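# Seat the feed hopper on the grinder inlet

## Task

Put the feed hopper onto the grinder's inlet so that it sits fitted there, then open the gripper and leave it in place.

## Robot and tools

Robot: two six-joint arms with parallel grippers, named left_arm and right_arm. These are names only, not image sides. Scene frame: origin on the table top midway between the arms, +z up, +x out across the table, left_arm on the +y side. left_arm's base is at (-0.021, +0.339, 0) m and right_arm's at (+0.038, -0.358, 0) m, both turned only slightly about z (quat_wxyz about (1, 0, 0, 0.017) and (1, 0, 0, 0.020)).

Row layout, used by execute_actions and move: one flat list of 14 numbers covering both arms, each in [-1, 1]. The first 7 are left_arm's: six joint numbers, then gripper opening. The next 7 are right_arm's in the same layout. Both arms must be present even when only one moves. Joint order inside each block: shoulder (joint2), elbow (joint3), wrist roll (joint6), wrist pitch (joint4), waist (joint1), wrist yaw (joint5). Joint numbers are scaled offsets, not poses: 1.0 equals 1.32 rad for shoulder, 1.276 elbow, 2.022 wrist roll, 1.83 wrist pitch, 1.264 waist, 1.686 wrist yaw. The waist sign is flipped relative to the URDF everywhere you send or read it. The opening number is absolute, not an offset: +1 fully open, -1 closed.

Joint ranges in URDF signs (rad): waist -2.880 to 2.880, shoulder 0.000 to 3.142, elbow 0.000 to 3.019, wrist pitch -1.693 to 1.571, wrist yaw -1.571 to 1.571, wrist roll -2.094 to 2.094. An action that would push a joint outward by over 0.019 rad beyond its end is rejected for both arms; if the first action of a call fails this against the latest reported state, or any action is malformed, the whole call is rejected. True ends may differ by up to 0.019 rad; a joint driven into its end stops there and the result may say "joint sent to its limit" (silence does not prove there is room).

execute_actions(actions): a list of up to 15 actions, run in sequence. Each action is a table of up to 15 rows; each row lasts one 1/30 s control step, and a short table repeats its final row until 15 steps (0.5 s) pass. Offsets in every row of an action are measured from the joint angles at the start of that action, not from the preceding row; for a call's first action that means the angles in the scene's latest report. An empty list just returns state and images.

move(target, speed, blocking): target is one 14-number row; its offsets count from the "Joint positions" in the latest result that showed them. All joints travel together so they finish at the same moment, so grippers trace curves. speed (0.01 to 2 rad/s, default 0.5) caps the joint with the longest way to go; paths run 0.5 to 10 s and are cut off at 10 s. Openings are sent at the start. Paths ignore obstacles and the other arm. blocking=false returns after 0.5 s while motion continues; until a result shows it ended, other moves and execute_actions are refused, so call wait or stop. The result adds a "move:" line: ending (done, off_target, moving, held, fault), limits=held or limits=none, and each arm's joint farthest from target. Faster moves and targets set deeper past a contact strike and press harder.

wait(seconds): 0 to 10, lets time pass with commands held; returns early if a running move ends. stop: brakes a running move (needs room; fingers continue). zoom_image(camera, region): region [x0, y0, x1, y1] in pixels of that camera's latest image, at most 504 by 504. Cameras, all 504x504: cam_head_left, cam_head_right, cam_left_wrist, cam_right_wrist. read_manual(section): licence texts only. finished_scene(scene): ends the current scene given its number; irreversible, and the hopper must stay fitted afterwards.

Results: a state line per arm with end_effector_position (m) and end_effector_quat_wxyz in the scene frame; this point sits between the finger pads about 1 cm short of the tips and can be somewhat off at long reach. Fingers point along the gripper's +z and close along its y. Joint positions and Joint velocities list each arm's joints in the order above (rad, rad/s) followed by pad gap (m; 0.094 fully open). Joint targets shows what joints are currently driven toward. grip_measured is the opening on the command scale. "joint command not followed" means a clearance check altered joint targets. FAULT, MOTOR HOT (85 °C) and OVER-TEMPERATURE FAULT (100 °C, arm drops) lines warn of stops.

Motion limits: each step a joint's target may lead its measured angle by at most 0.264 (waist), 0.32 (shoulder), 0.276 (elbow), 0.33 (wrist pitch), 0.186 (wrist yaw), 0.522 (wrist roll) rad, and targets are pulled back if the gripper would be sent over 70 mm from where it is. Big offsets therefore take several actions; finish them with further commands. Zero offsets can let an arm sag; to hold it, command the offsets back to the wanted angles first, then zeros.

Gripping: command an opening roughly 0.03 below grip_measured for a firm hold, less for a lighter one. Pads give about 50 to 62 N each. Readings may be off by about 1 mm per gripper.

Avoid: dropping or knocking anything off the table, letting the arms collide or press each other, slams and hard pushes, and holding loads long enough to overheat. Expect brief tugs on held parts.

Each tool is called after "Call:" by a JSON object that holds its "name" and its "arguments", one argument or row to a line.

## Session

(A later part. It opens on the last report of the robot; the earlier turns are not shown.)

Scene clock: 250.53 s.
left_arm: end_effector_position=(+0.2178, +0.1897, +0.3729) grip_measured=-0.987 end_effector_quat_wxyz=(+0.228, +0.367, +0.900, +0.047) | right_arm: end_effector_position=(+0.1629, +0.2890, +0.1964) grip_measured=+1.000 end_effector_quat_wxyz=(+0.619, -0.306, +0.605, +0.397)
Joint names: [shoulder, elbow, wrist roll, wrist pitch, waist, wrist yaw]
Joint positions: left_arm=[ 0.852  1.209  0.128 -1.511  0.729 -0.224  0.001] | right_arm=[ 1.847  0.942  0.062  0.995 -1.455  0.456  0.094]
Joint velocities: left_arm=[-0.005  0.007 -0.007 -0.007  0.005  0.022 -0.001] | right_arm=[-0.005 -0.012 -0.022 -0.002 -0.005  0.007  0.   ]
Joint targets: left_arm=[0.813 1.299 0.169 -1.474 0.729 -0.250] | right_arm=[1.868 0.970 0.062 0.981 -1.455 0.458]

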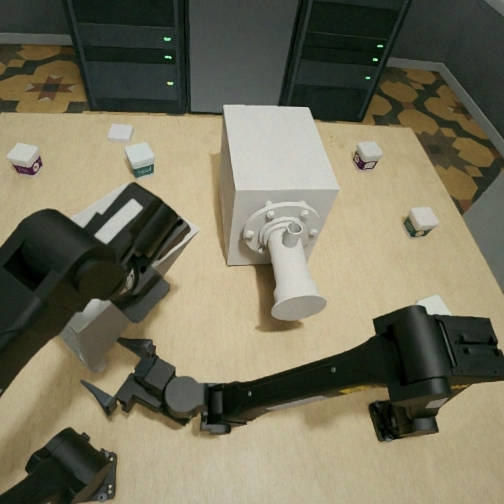

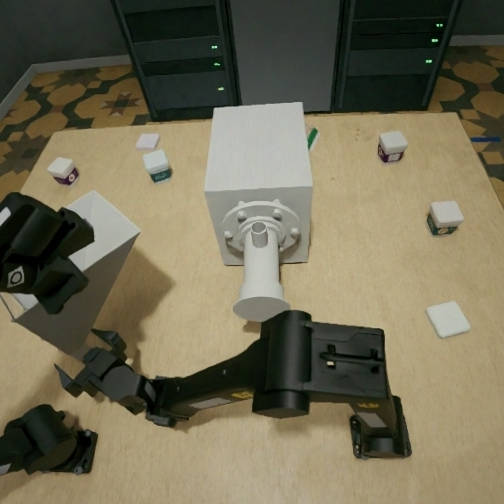

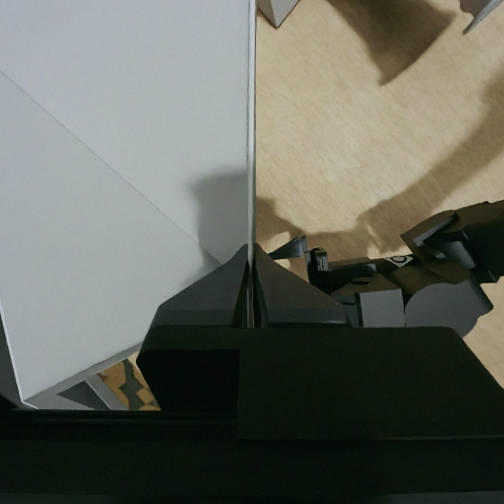

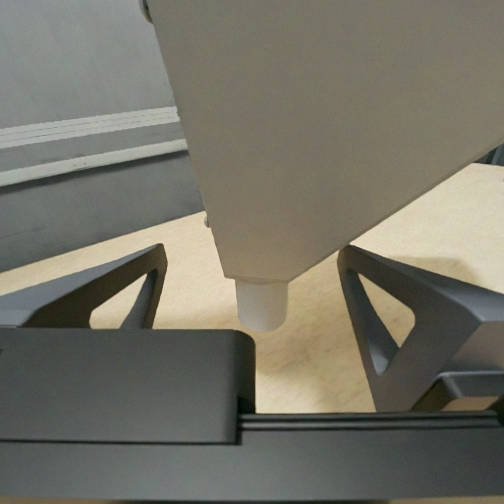

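Too high; lower first.

Call:
{"name": "execute_actions", "arguments": {
  "actions": [
    [[-0.03,0.07,0.02,0.02,0,-0.02,-1,0.045,0,0.015,0,0,0,1]],
    [[-0.03,0.07,0.02,0.02,0,-0.02,-1,0.045,0,0.015,0,0,0.01,1]]
  ]
}}

Scene clock: 254.70 s.
left_arm: end_effector_position=(+0.2180, +0.1900, +0.3730) grip_measured=-0.987 end_effector_quat_wxyz=(+0.228, +0.367, +0.900, +0.048) | right_arm: end_effector_position=(+0.1652, +0.2910, +0.1435) grip_measured=+1.000 end_effector_quat_wxyz=(+0.598, -0.312, +0.632, +0.381)
Joint names: [shoulder, elbow, wrist roll, wrist pitch, waist, wrist yaw]
Joint positions: left_arm=[ 0.852  1.209  0.128 -1.511  0.729 -0.225  0.001] | right_arm=[ 1.93   0.942  0.105  0.995 -1.455  0.47   0.094]
Joint velocities: left_arm=[-0.005 -0.012  0.022  0.002  0.015 -0.007 -0.   ] | right_arm=[-0.005  0.022 -0.051  0.007  0.005  0.037  0.   ]
Joint targets: left_arm=[0.813 1.299 0.169 -1.474 0.729 -0.258] | right_arm=[1.948 0.942 0.114 0.995 -1.455 0.472]

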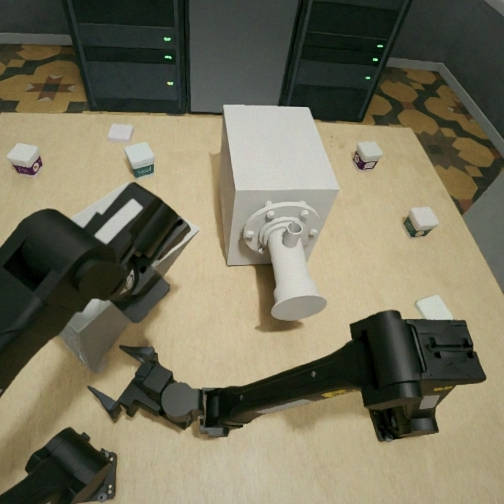

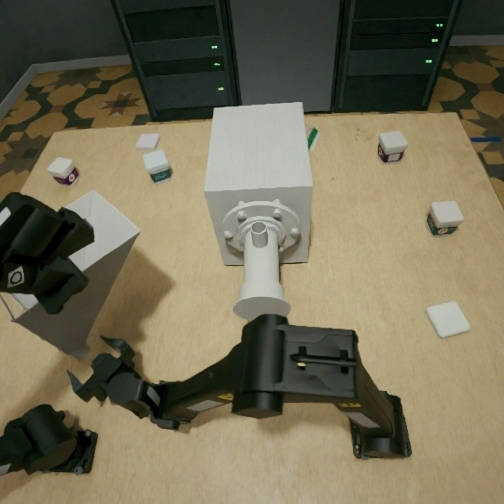

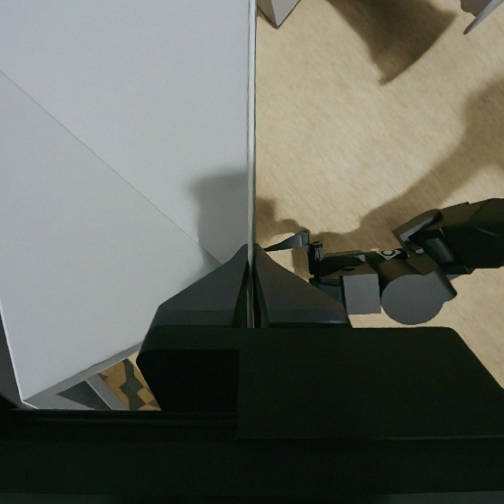

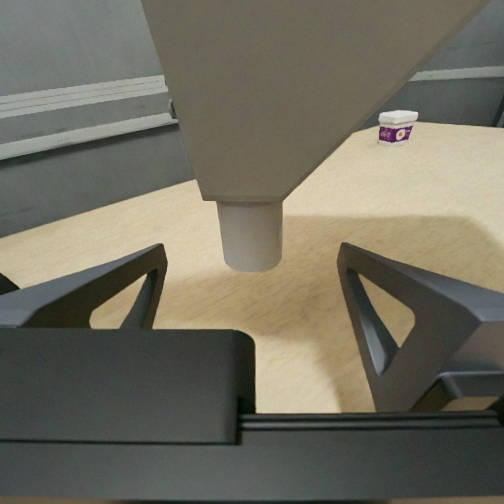

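Call:
{"name": "execute_actions", "arguments": {
  "actions": [
    [[-0.03,0.07,0.02,0.02,0,-0.02,-1,0.038,0.074,0,-0.028,0,0.036,1]],
    [[-0.03,0.07,0.02,0.02,0,-0.02,-1,0.037,0.074,0,-0.028,0,0.04,0.6]]
  ]
}}

Scene clock: 260.57 s.
left_arm: end_effector_position=(+0.2181, +0.1902, +0.3730) grip_measured=-0.987 end_effector_quat_wxyz=(+0.228, +0.367, +0.900, +0.049) | right_arm: end_effector_position=(+0.1852, +0.3177, +0.1501) grip_measured=+0.603 end_effector_quat_wxyz=(+0.620, -0.273, +0.650, +0.344)
Joint names: [shoulder, elbow, wrist roll, wrist pitch, waist, wrist yaw]
Joint positions: left_arm=[ 0.852  1.209  0.128 -1.511  0.729 -0.227  0.001] | right_arm=[ 1.979  1.065  0.106  0.921 -1.456  0.593  0.075]
Joint velocities: left_arm=[-0.015 -0.012 -0.051 -0.007 -0.005  0.051  0.   ] | right_arm=[-0.005 -0.022  0.095 -0.002  0.005  0.037 -0.001]
Joint targets: left_arm=[0.813 1.299 0.169 -1.474 0.729 -0.260] | right_arm=[2.004 1.099 0.106 0.907 -1.455 0.595]

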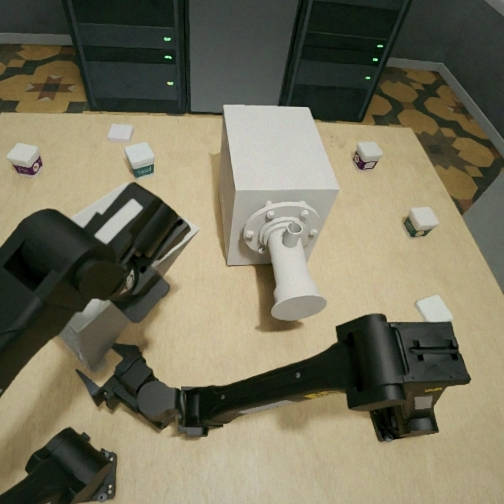

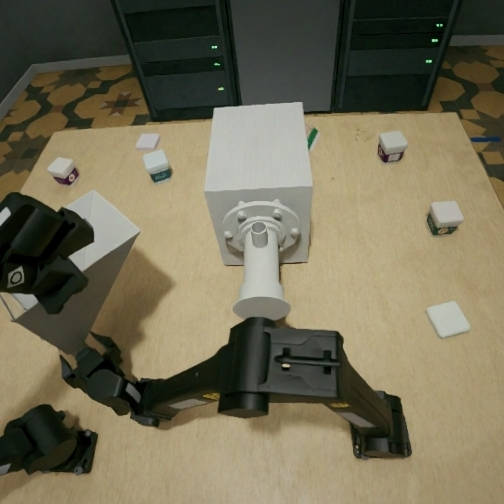

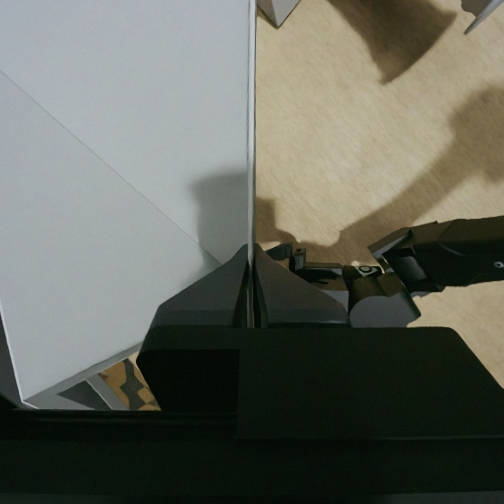

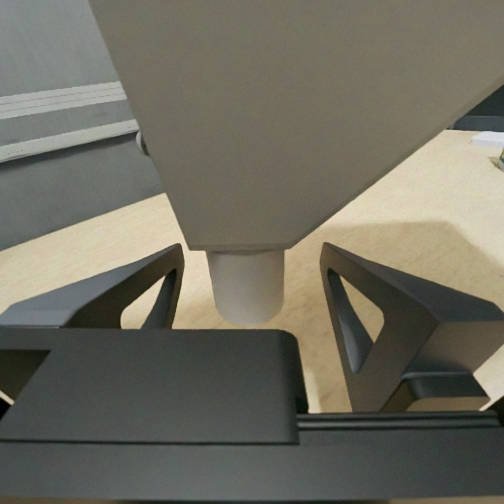

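Call:
{"name": "execute_actions", "arguments": {
  "actions": [
    [[-0.03,0.07,0.02,0.02,0,-0.02,-1,0.027,0.043,0,-0.013,0,0.006,0.2]],
    [[-0.03,0.07,0.02,0.02,0,-0.02,-1,0,0.01,0,0,0,0,-0.4]],
    [[-0.015,0.04,0.01,0.01,0,-0.01,-1,-0.03,0.04,-0.02,0.02,0,0,-0.4]],
    [[0,0.02,0,0,0,0,-1,-0.045,0.05,-0.03,0.02,0,0,-0.4]],
    [[0,0.02,0,0,0,0,-0.9,-0.045,0.05,-0.03,0.02,0,0,-0.4]]
  ]
}}

Scene clock: 270.00 s.
left_arm: end_effector_position=(+0.2185, +0.1876, +0.3711) grip_measured=-0.902 end_effector_quat_wxyz=(+0.225, +0.369, +0.901, +0.045) | right_arm: end_effector_position=(+0.1858, +0.3222, +0.1532) grip_measured=-0.198 end_effector_quat_wxyz=(+0.622, -0.271, +0.649, +0.344)
Joint names: [shoulder, elbow, wrist roll, wrist pitch, waist, wrist yaw]
Joint positions: left_arm=[ 0.859  1.209  0.128 -1.51   0.729 -0.216  0.005] | right_arm=[ 1.983  1.081  0.102  0.915 -1.456  0.597  0.038]
Joint velocities: left_arm=[-0.015  0.012 -0.007  0.002 -0.005  0.022 -0.   ] | right_arm=[-0.005 -0.012  0.007 -0.002 -0.005 -0.007 -0.   ]
Joint targets: left_arm=[0.859 1.235 0.128 -1.510 0.729 -0.216] | right_arm=[1.923 1.144 0.014 0.951 -1.456 0.597]

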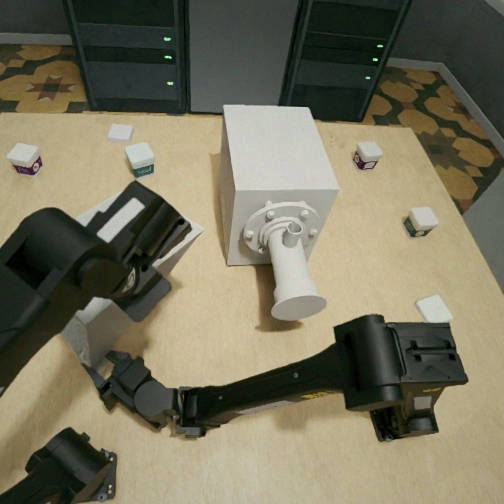

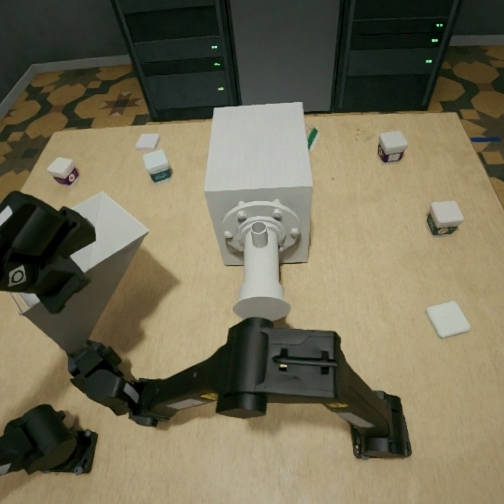

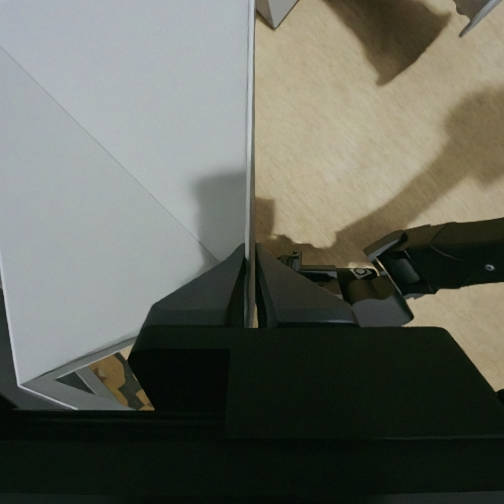

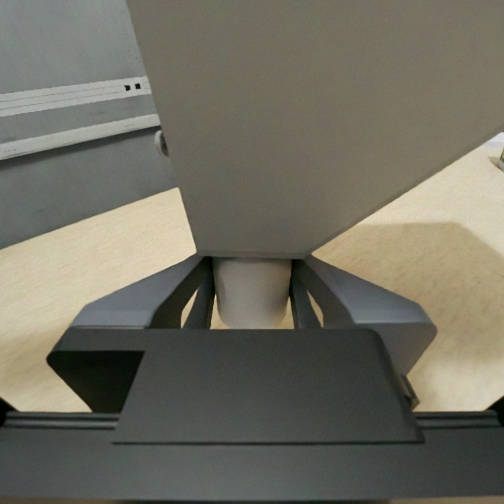

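Call:
{"name": "execute_actions", "arguments": {
  "actions": [
    [[0,0.02,0,0,0,0,-0.8,-0.045,0.05,-0.075,0.02,0,0,-0.4]],
    [[0,0.02,0,0,0,0,-0.7,-0.045,0.05,-0.075,0.02,0,0,-0.4]],
    [[0,0.09,0,-0.03,0,0,-0.6,-0.045,0.05,-0.07,0.02,0,0,-0.4]],
    [[0,0.09,0,-0.03,0,0,-0.6,-0.045,0.05,-0.04,0.02,0,0,-0.4]]
  ]
}}

Scene clock: 277.93 s.
left_arm: end_effector_position=(+0.2110, +0.1938, +0.4313) grip_measured=-0.602 end_effector_quat_wxyz=(+0.258, +0.362, +0.895, +0.034) | right_arm: end_effector_position=(+0.1858, +0.3223, +0.1532) grip_measured=-0.198 end_effector_quat_wxyz=(+0.653, -0.334, +0.619, +0.281)
Joint names: [shoulder, elbow, wrist roll, wrist pitch, waist, wrist yaw]
Joint positions: left_arm=[ 0.855  1.359  0.128 -1.591  0.729 -0.216  0.019] | right_arm=[ 1.983  1.081 -0.094  0.915 -1.456  0.596  0.038]
Joint velocities: left_arm=[-0.005 -0.007 -0.007  0.007 -0.005 -0.037 -0.001] | right_arm=[-0.005 -0.002  0.022  0.002  0.005 -0.066  0.001]
Joint targets: left_arm=[0.857 1.399 0.128 -1.606 0.729 -0.216] | right_arm=[1.923 1.144 -0.165 0.951 -1.456 0.596]

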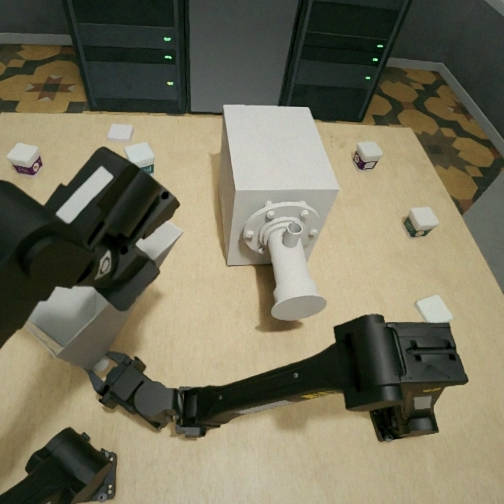

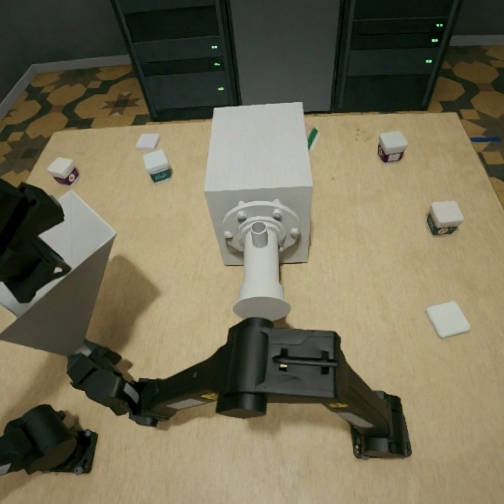

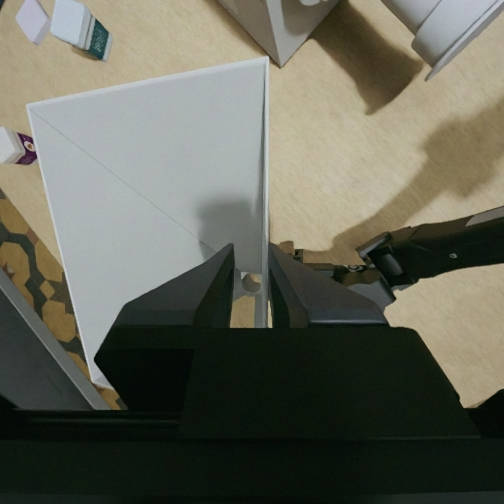

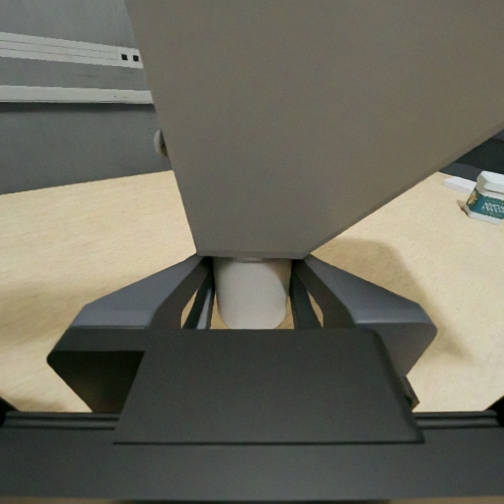

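Call:
{"name": "execute_actions", "arguments": {
  "actions": [
    [[-0.06,0.12,0,0,0,0,-0.2,-0.045,0.05,-0.03,0.02,0,0,-0.4]],
    [[-0.12,0.1,0,0,0,0,0,-0.045,0.05,-0.03,0.02,0,0,-0.4]],
    [[-0.15,0.03,0,0,-0.3,0,0,-0.045,0.05,-0.03,0.02,0,0,-0.4]],
    [[-0.1,0.03,0,0,-0.4,0,0,-0.045,0.05,-0.03,0.02,0,0,-0.4]],
    [[0,0.03,0,0,-0.4,0,0,-0.1,0.03,-0.03,-0.02,0,-0.04,-0.4]],
    [[0,0.03,0,0,-0.4,0,0,-0.1,0.03,-0.03,-0.02,0,-0.04,-0.4]]
  ]
}}

Scene clock: 292.90 s.
left_arm: end_effector_position=(-0.0956, +0.2039, +0.6431) grip_measured=-0.002 end_effector_quat_wxyz=(+0.509, -0.435, +0.513, +0.537) | right_arm: end_effector_position=(+0.1704, +0.3226, +0.1331) grip_measured=-0.198 end_effector_quat_wxyz=(+0.605, -0.431, +0.613, +0.268)
Joint names: [shoulder, elbow, wrist roll, wrist pitch, waist, wrist yaw]
Joint positions: left_arm=[ 0.112  1.8    0.128 -1.591 -1.267 -0.213  0.047] | right_arm=[ 1.935  1.051 -0.135  0.744 -1.448  0.456  0.038]
Joint velocities: left_arm=[ 0.034 -0.017 -0.051  0.012  0.562 -0.037 -0.   ] | right_arm=[-0.122 -0.002 -0.154 -0.012  0.005 -0.11  -0.   ]
Joint targets: left_arm=[0.128 1.793 0.128 -1.591 -1.227 -0.215] | right_arm=[1.857 1.089 -0.142 0.776 -1.454 0.456]

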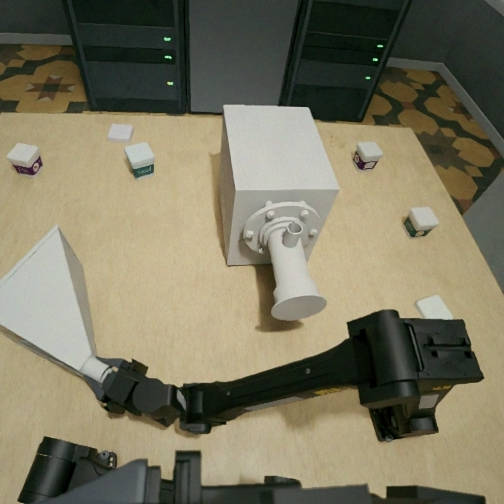

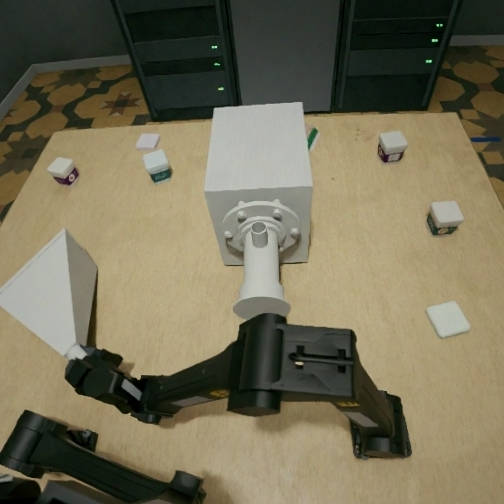

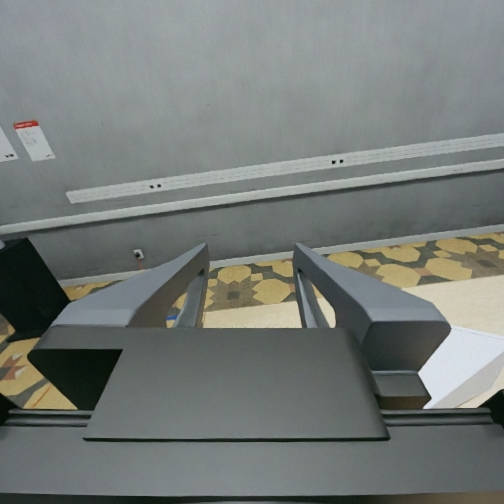

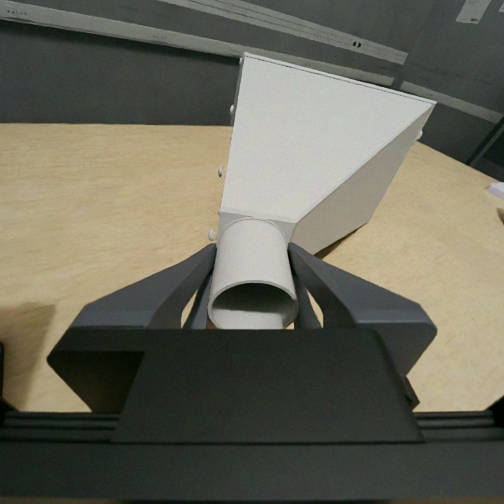

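Call:
{"name": "move", "arguments": {
  "target": [0.1,-0.3,0,0,0.75,0.12,1,-0.25,-0.56,0.05,0.32,0,-0.27,-0.4],
  "speed": 0.3
}}

Call:
{"name": "move", "arguments": {
  "target": [0,0,0,0,0,0,1,-0.02,0.03,0.8,0.02,0,0,-0.4],
  "speed": 0.4
}}

Scene clock: 314.20 s.
left_arm: end_effector_position=(+0.0161, +0.3554, +0.5416) grip_measured=+0.999 end_effector_quat_wxyz=(+0.531, -0.100, +0.830, +0.138) | right_arm: end_effector_position=(+0.0803, +0.0979, +0.1140) grip_measured=-0.198 end_effector_quat_wxyz=(+0.525, -0.516, +0.518, +0.435)
Joint names: [shoulder, elbow, wrist roll, wrist pitch, waist, wrist yaw]
Joint positions: left_arm=[ 0.238  1.42   0.128 -1.591 -0.324 -0.014  0.094] | right_arm=[ 1.654  0.324 -0.091  1.259 -1.441  0.006  0.038]
Joint velocities: left_arm=[ 0.005 -0.012 -0.066  0.007  0.005  0.037 -0.001] | right_arm=[-0.005  0.027 -0.051 -0.007 -0.005  0.095 -0.   ]
Joint targets: left_arm=[0.244 1.417 0.128 -1.591 -0.318 -0.011] | right_arm=[1.605 0.337 -0.033 1.330 -1.448 0.001]
move: off_target (right_arm); limits=none; left_arm: farthest joint: the shoulder, 0.006 radians from its target (0.127 radians at the start); right_arm: farthest joint: the wrist pitch, 0.070 radians from its target (0.585 radians at the start)

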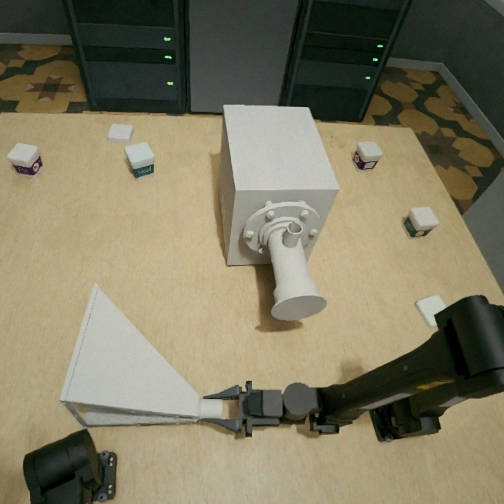

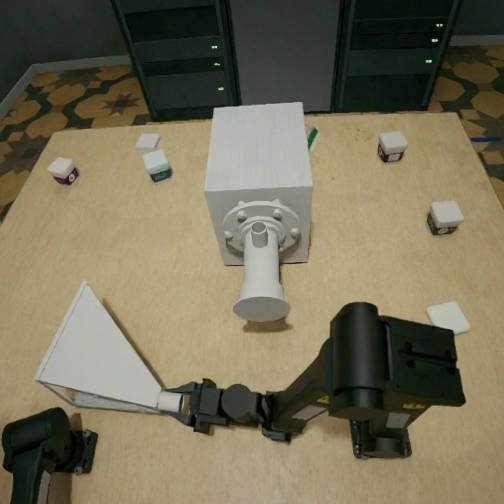

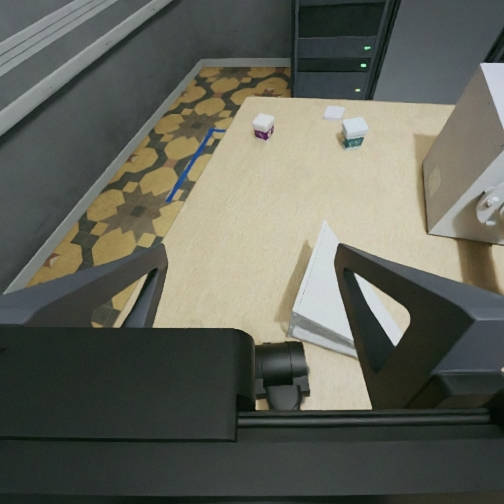

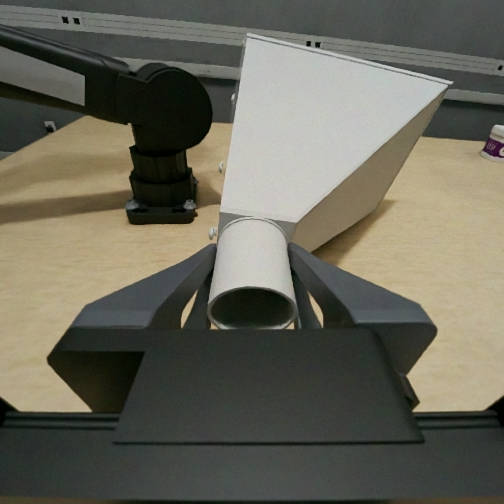

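Scene clock: 318.83 s.
left_arm: end_effector_position=(+0.0161, +0.3554, +0.5416) grip_measured=+0.999 end_effector_quat_wxyz=(+0.531, -0.100, +0.830, +0.138) | right_arm: end_effector_position=(+0.0859, +0.1155, +0.1657) grip_measured=-0.184 end_effector_quat_wxyz=(+0.104, -0.022, +0.674, +0.731)
Joint names: [shoulder, elbow, wrist roll, wrist pitch, waist, wrist yaw]
Joint positions: left_arm=[ 0.238  1.42   0.128 -1.591 -0.324 -0.014  0.094] | right_arm=[ 1.618  0.375  1.395  1.332 -1.436  0.015  0.038]
Joint velocities: left_arm=[-0.005  0.007 -0.007 -0.007  0.015 -0.022 -0.   ] | right_arm=[-0.015 -0.007  0.007  0.012  0.005  0.037 -0.001]
Joint targets: left_arm=[0.238 1.420 0.128 -1.591 -0.324 -0.014] | right_arm=[1.627 0.362 1.526 1.296 -1.441 0.005]
move: off_target (right_arm); limits=none; left_arm: farthest joint: the waist, 0.000 radians from its target (0.000 radians at the start); right_arm: farthest joint: the wrist roll, 0.131 radians from its target (1.618 radians at the start)

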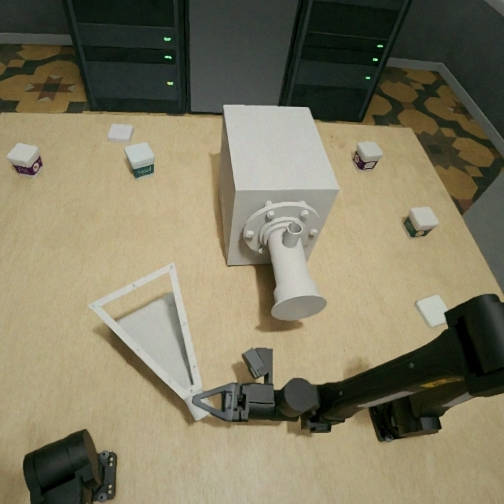

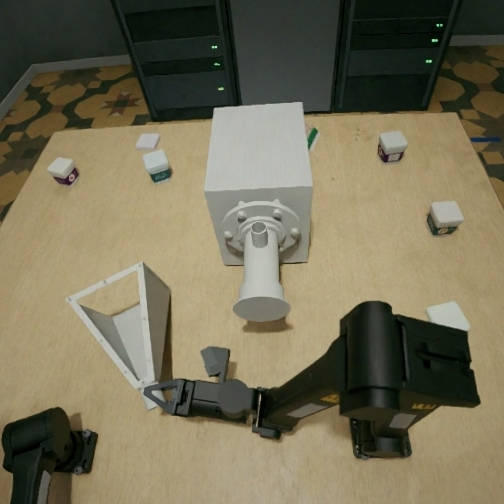

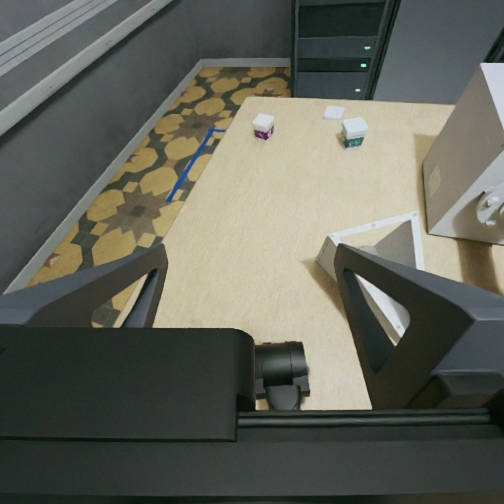

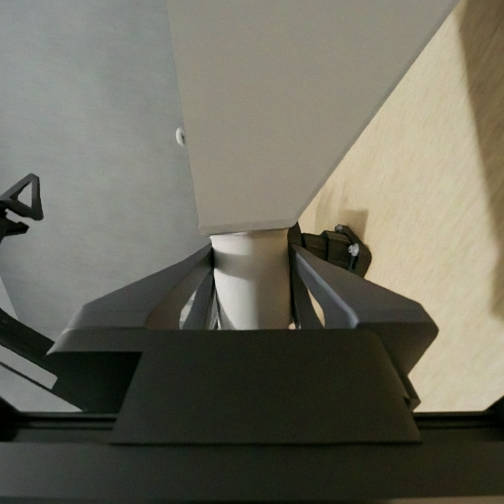

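Call:
{"name": "move", "arguments": {
  "target": [0,0,0,0,0,0,1,0,0.02,-0.25,-0.29,0,0,-0.08],
  "speed": 0.25
}}

Scene clock: 331.30 s.
left_arm: end_effector_position=(+0.0161, +0.3554, +0.5416) grip_measured=+0.999 end_effector_quat_wxyz=(+0.531, -0.100, +0.830, +0.138) | right_arm: end_effector_position=(+0.0831, +0.0975, +0.0466) grip_measured=-0.081 end_effector_quat_wxyz=(+0.209, -0.236, +0.803, +0.506)
Joint names: [shoulder, elbow, wrist roll, wrist pitch, waist, wrist yaw]
Joint positions: left_arm=[ 0.238  1.42   0.128 -1.591 -0.324 -0.014  0.094] | right_arm=[ 1.613  0.379  0.898  0.822 -1.437  0.012  0.043]
Joint velocities: left_arm=[-0.005  0.012 -0.022 -0.002 -0.015  0.095 -0.001] | right_arm=[ 0.005 -0.017 -0.022 -0.007  0.024 -0.007  0.001]
Joint targets: left_arm=[0.238 1.420 0.128 -1.591 -0.324 -0.014] | right_arm=[1.617 0.400 0.890 0.801 -1.436 0.015]
move: off_target (right_arm); limits=none; left_arm: farthest joint: the waist, 0.000 radians from its target (0.000 radians at the start); right_arm: farthest joint: the elbow, 0.021 radians from its target (0.026 radians at the start)

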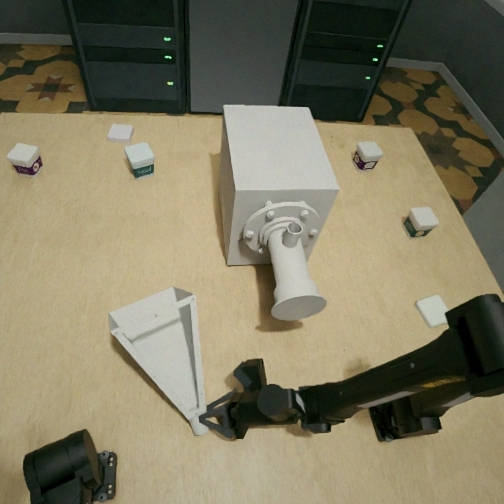

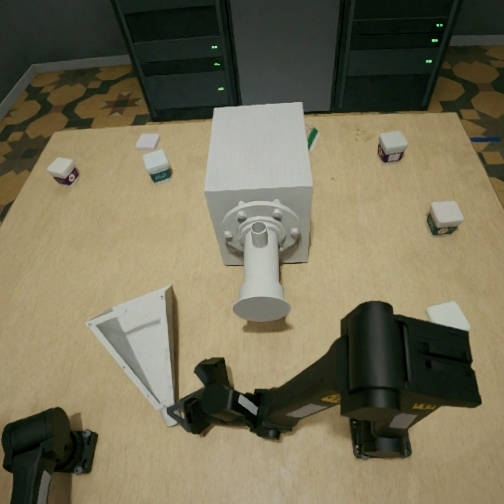

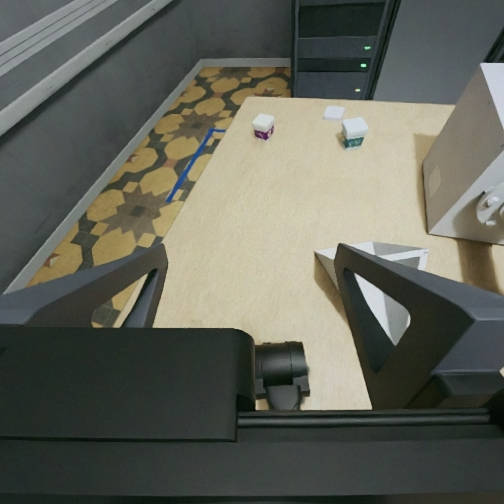

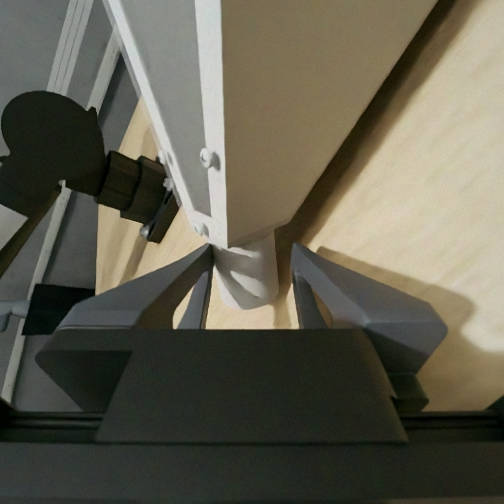

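Call:
{"name": "move", "arguments": {
  "target": [0,0,0,0,0,0,1,-0.2,0.02,0,0,-0.04,0,0.6]
}}

Call:
{"name": "move", "arguments": {
  "target": [0,0,0,0,0,0,1,0.16,0.63,0.08,-0.99,-0.045,0.142,0.6],
  "speed": 0.9
}}

Scene clock: 341.17 s.
left_arm: end_effector_position=(+0.0161, +0.3554, +0.5416) grip_measured=+0.999 end_effector_quat_wxyz=(+0.531, -0.100, +0.830, +0.138) | right_arm: end_effector_position=(+0.0644, +0.1059, +0.1625) grip_measured=+0.598 end_effector_quat_wxyz=(+0.236, -0.228, +0.723, +0.608)
Joint names: [shoulder, elbow, wrist roll, wrist pitch, waist, wrist yaw]
Joint positions: left_arm=[ 0.238  1.42   0.128 -1.591 -0.324 -0.014  0.094] | right_arm=[ 1.351  0.38   0.897  0.821 -1.48   0.014  0.075]
Joint velocities: left_arm=[ 0.015 -0.002 -0.051  0.002 -0.005  0.037 -0.   ] | right_arm=[-0.015 -0.002  0.022 -0.007 -0.005  0.066 -0.   ]
Joint targets: left_arm=[0.238 1.420 0.128 -1.591 -0.324 -0.014] | right_arm=[1.349 0.405 0.898 0.822 -1.487 0.012]
move: off_target (right_arm); limits=none; left_arm: farthest joint: the waist, 0.000 radians from its target (0.000 radians at the start); right_arm: farthest joint: the elbow, 0.025 radians from its target (0.025 radians at the start)

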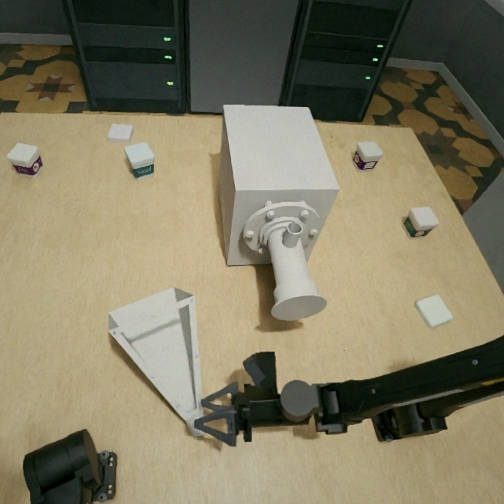

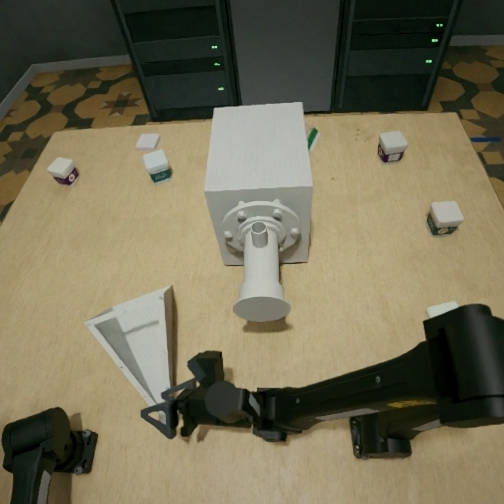

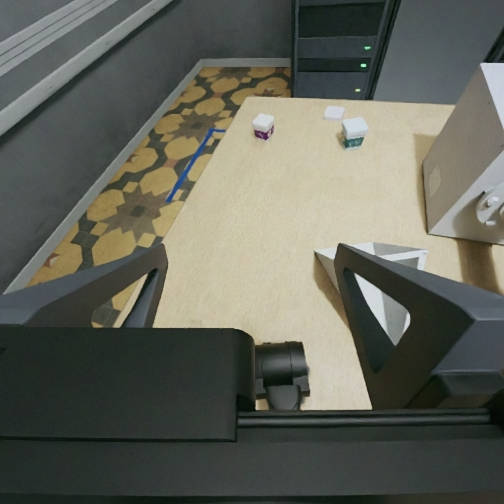

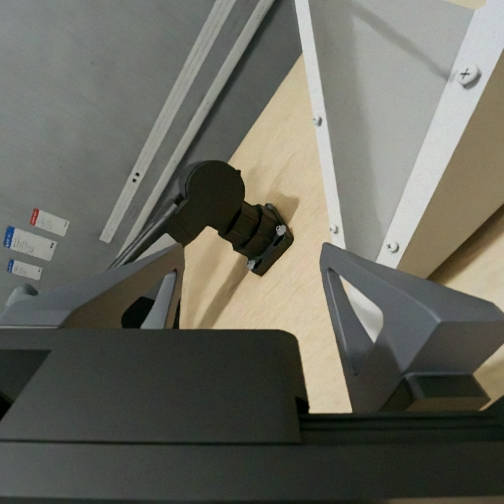

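Scene clock: 343.77 s.
left_arm: end_effector_position=(+0.0161, +0.3554, +0.5416) grip_measured=+0.999 end_effector_quat_wxyz=(+0.531, -0.100, +0.830, +0.138) | right_arm: end_effector_position=(+0.0824, +0.1181, +0.1269) grip_measured=+0.598 end_effector_quat_wxyz=(+0.145, -0.241, +0.958, +0.061)
Joint names: [shoulder, elbow, wrist roll, wrist pitch, waist, wrist yaw]
Joint positions: left_arm=[ 0.238  1.42   0.128 -1.591 -0.324 -0.014  0.094] | right_arm=[ 1.538  1.139  1.051 -0.977 -1.528  0.251  0.075]
Joint velocities: left_arm=[-0.005  0.012 -0.007  0.002  0.005 -0.022 -0.001] | right_arm=[-0.005 -0.017  0.007 -0.012  0.005 -0.037 -0.   ]
Joint targets: left_arm=[0.238 1.420 0.128 -1.591 -0.324 -0.014] | right_arm=[1.563 1.183 1.059 -0.990 -1.537 0.253]
move: off_target (right_arm); limits=none; left_arm: farthest joint: the waist, 0.000 radians from its target (0.000 radians at the start); right_arm: farthest joint: the elbow, 0.045 radians from its target (0.804 radians at the start)

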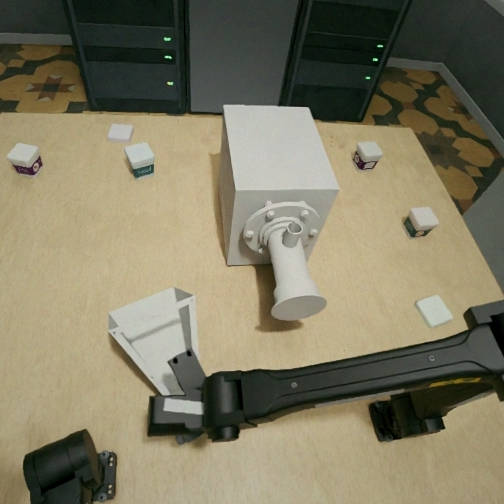

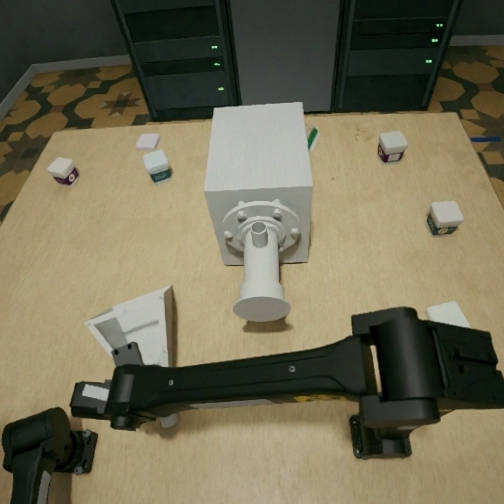

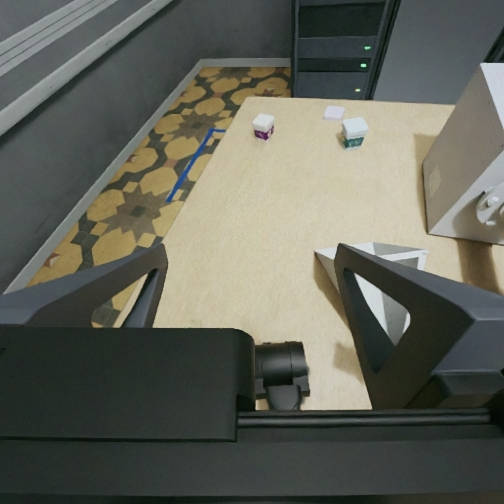

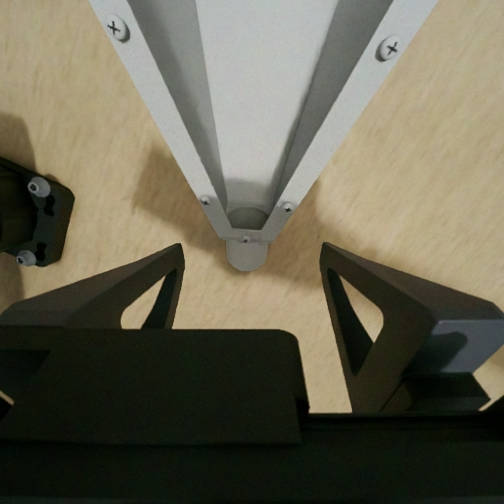

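Call:
{"name": "move", "arguments": {
  "target": [0,0,0,0,0,0,1,0.098,-0.106,0.055,0.13,-0.034,0,0.6],
  "speed": 0.2
}}

Scene clock: 350.33 s.
left_arm: end_effector_position=(+0.0161, +0.3554, +0.5416) grip_measured=+0.999 end_effector_quat_wxyz=(+0.531, -0.100, +0.830, +0.138) | right_arm: end_effector_position=(+0.0663, +0.1102, +0.0375) grip_measured=+0.598 end_effector_quat_wxyz=(+0.139, -0.210, +0.966, +0.061)
Joint names: [shoulder, elbow, wrist roll, wrist pitch, waist, wrist yaw]
Joint positions: left_arm=[ 0.238  1.42   0.128 -1.591 -0.324 -0.014  0.094] | right_arm=[ 1.648  1.007  1.154 -0.755 -1.562  0.251  0.075]
Joint velocities: left_arm=[-0.015  0.012 -0.037 -0.017  0.015 -0.022  0.   ] | right_arm=[-0.005 -0.002  0.022 -0.012  0.015  0.007 -0.002]
Joint targets: left_arm=[0.238 1.420 0.128 -1.591 -0.324 -0.014] | right_arm=[1.667 1.004 1.162 -0.739 -1.571 0.251]
move: done; limits=none; left_arm: farthest joint: the waist, 0.000 radians from its target (0.000 radians at the start); right_arm: farthest joint: the shoulder, 0.019 radians from its target (0.129 radians at the start)

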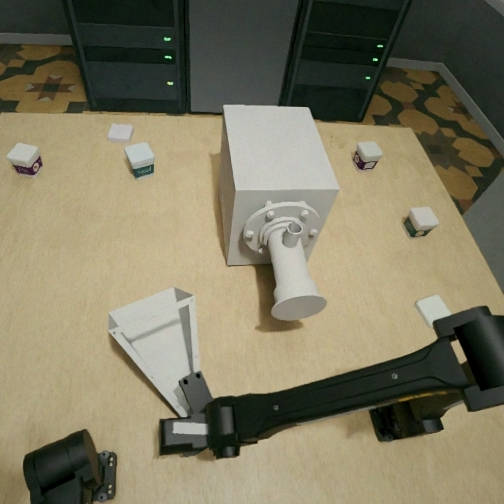

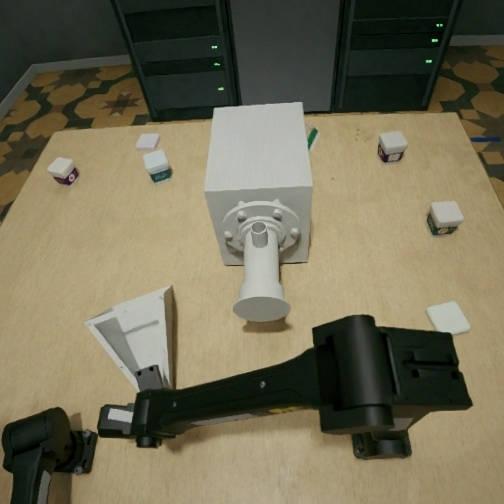

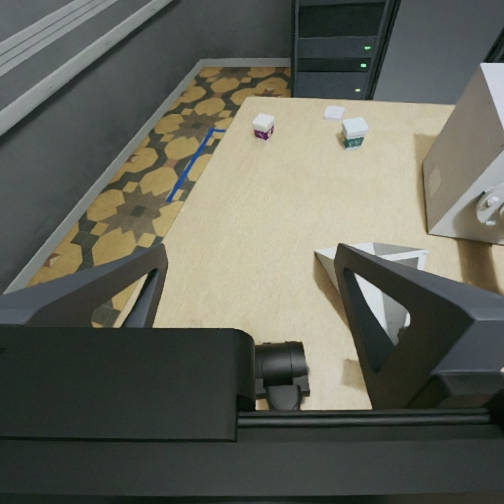

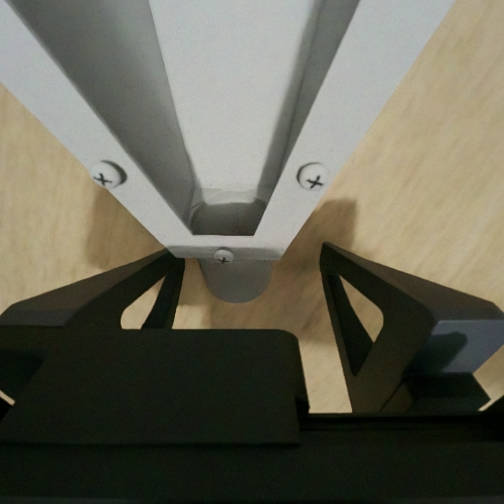

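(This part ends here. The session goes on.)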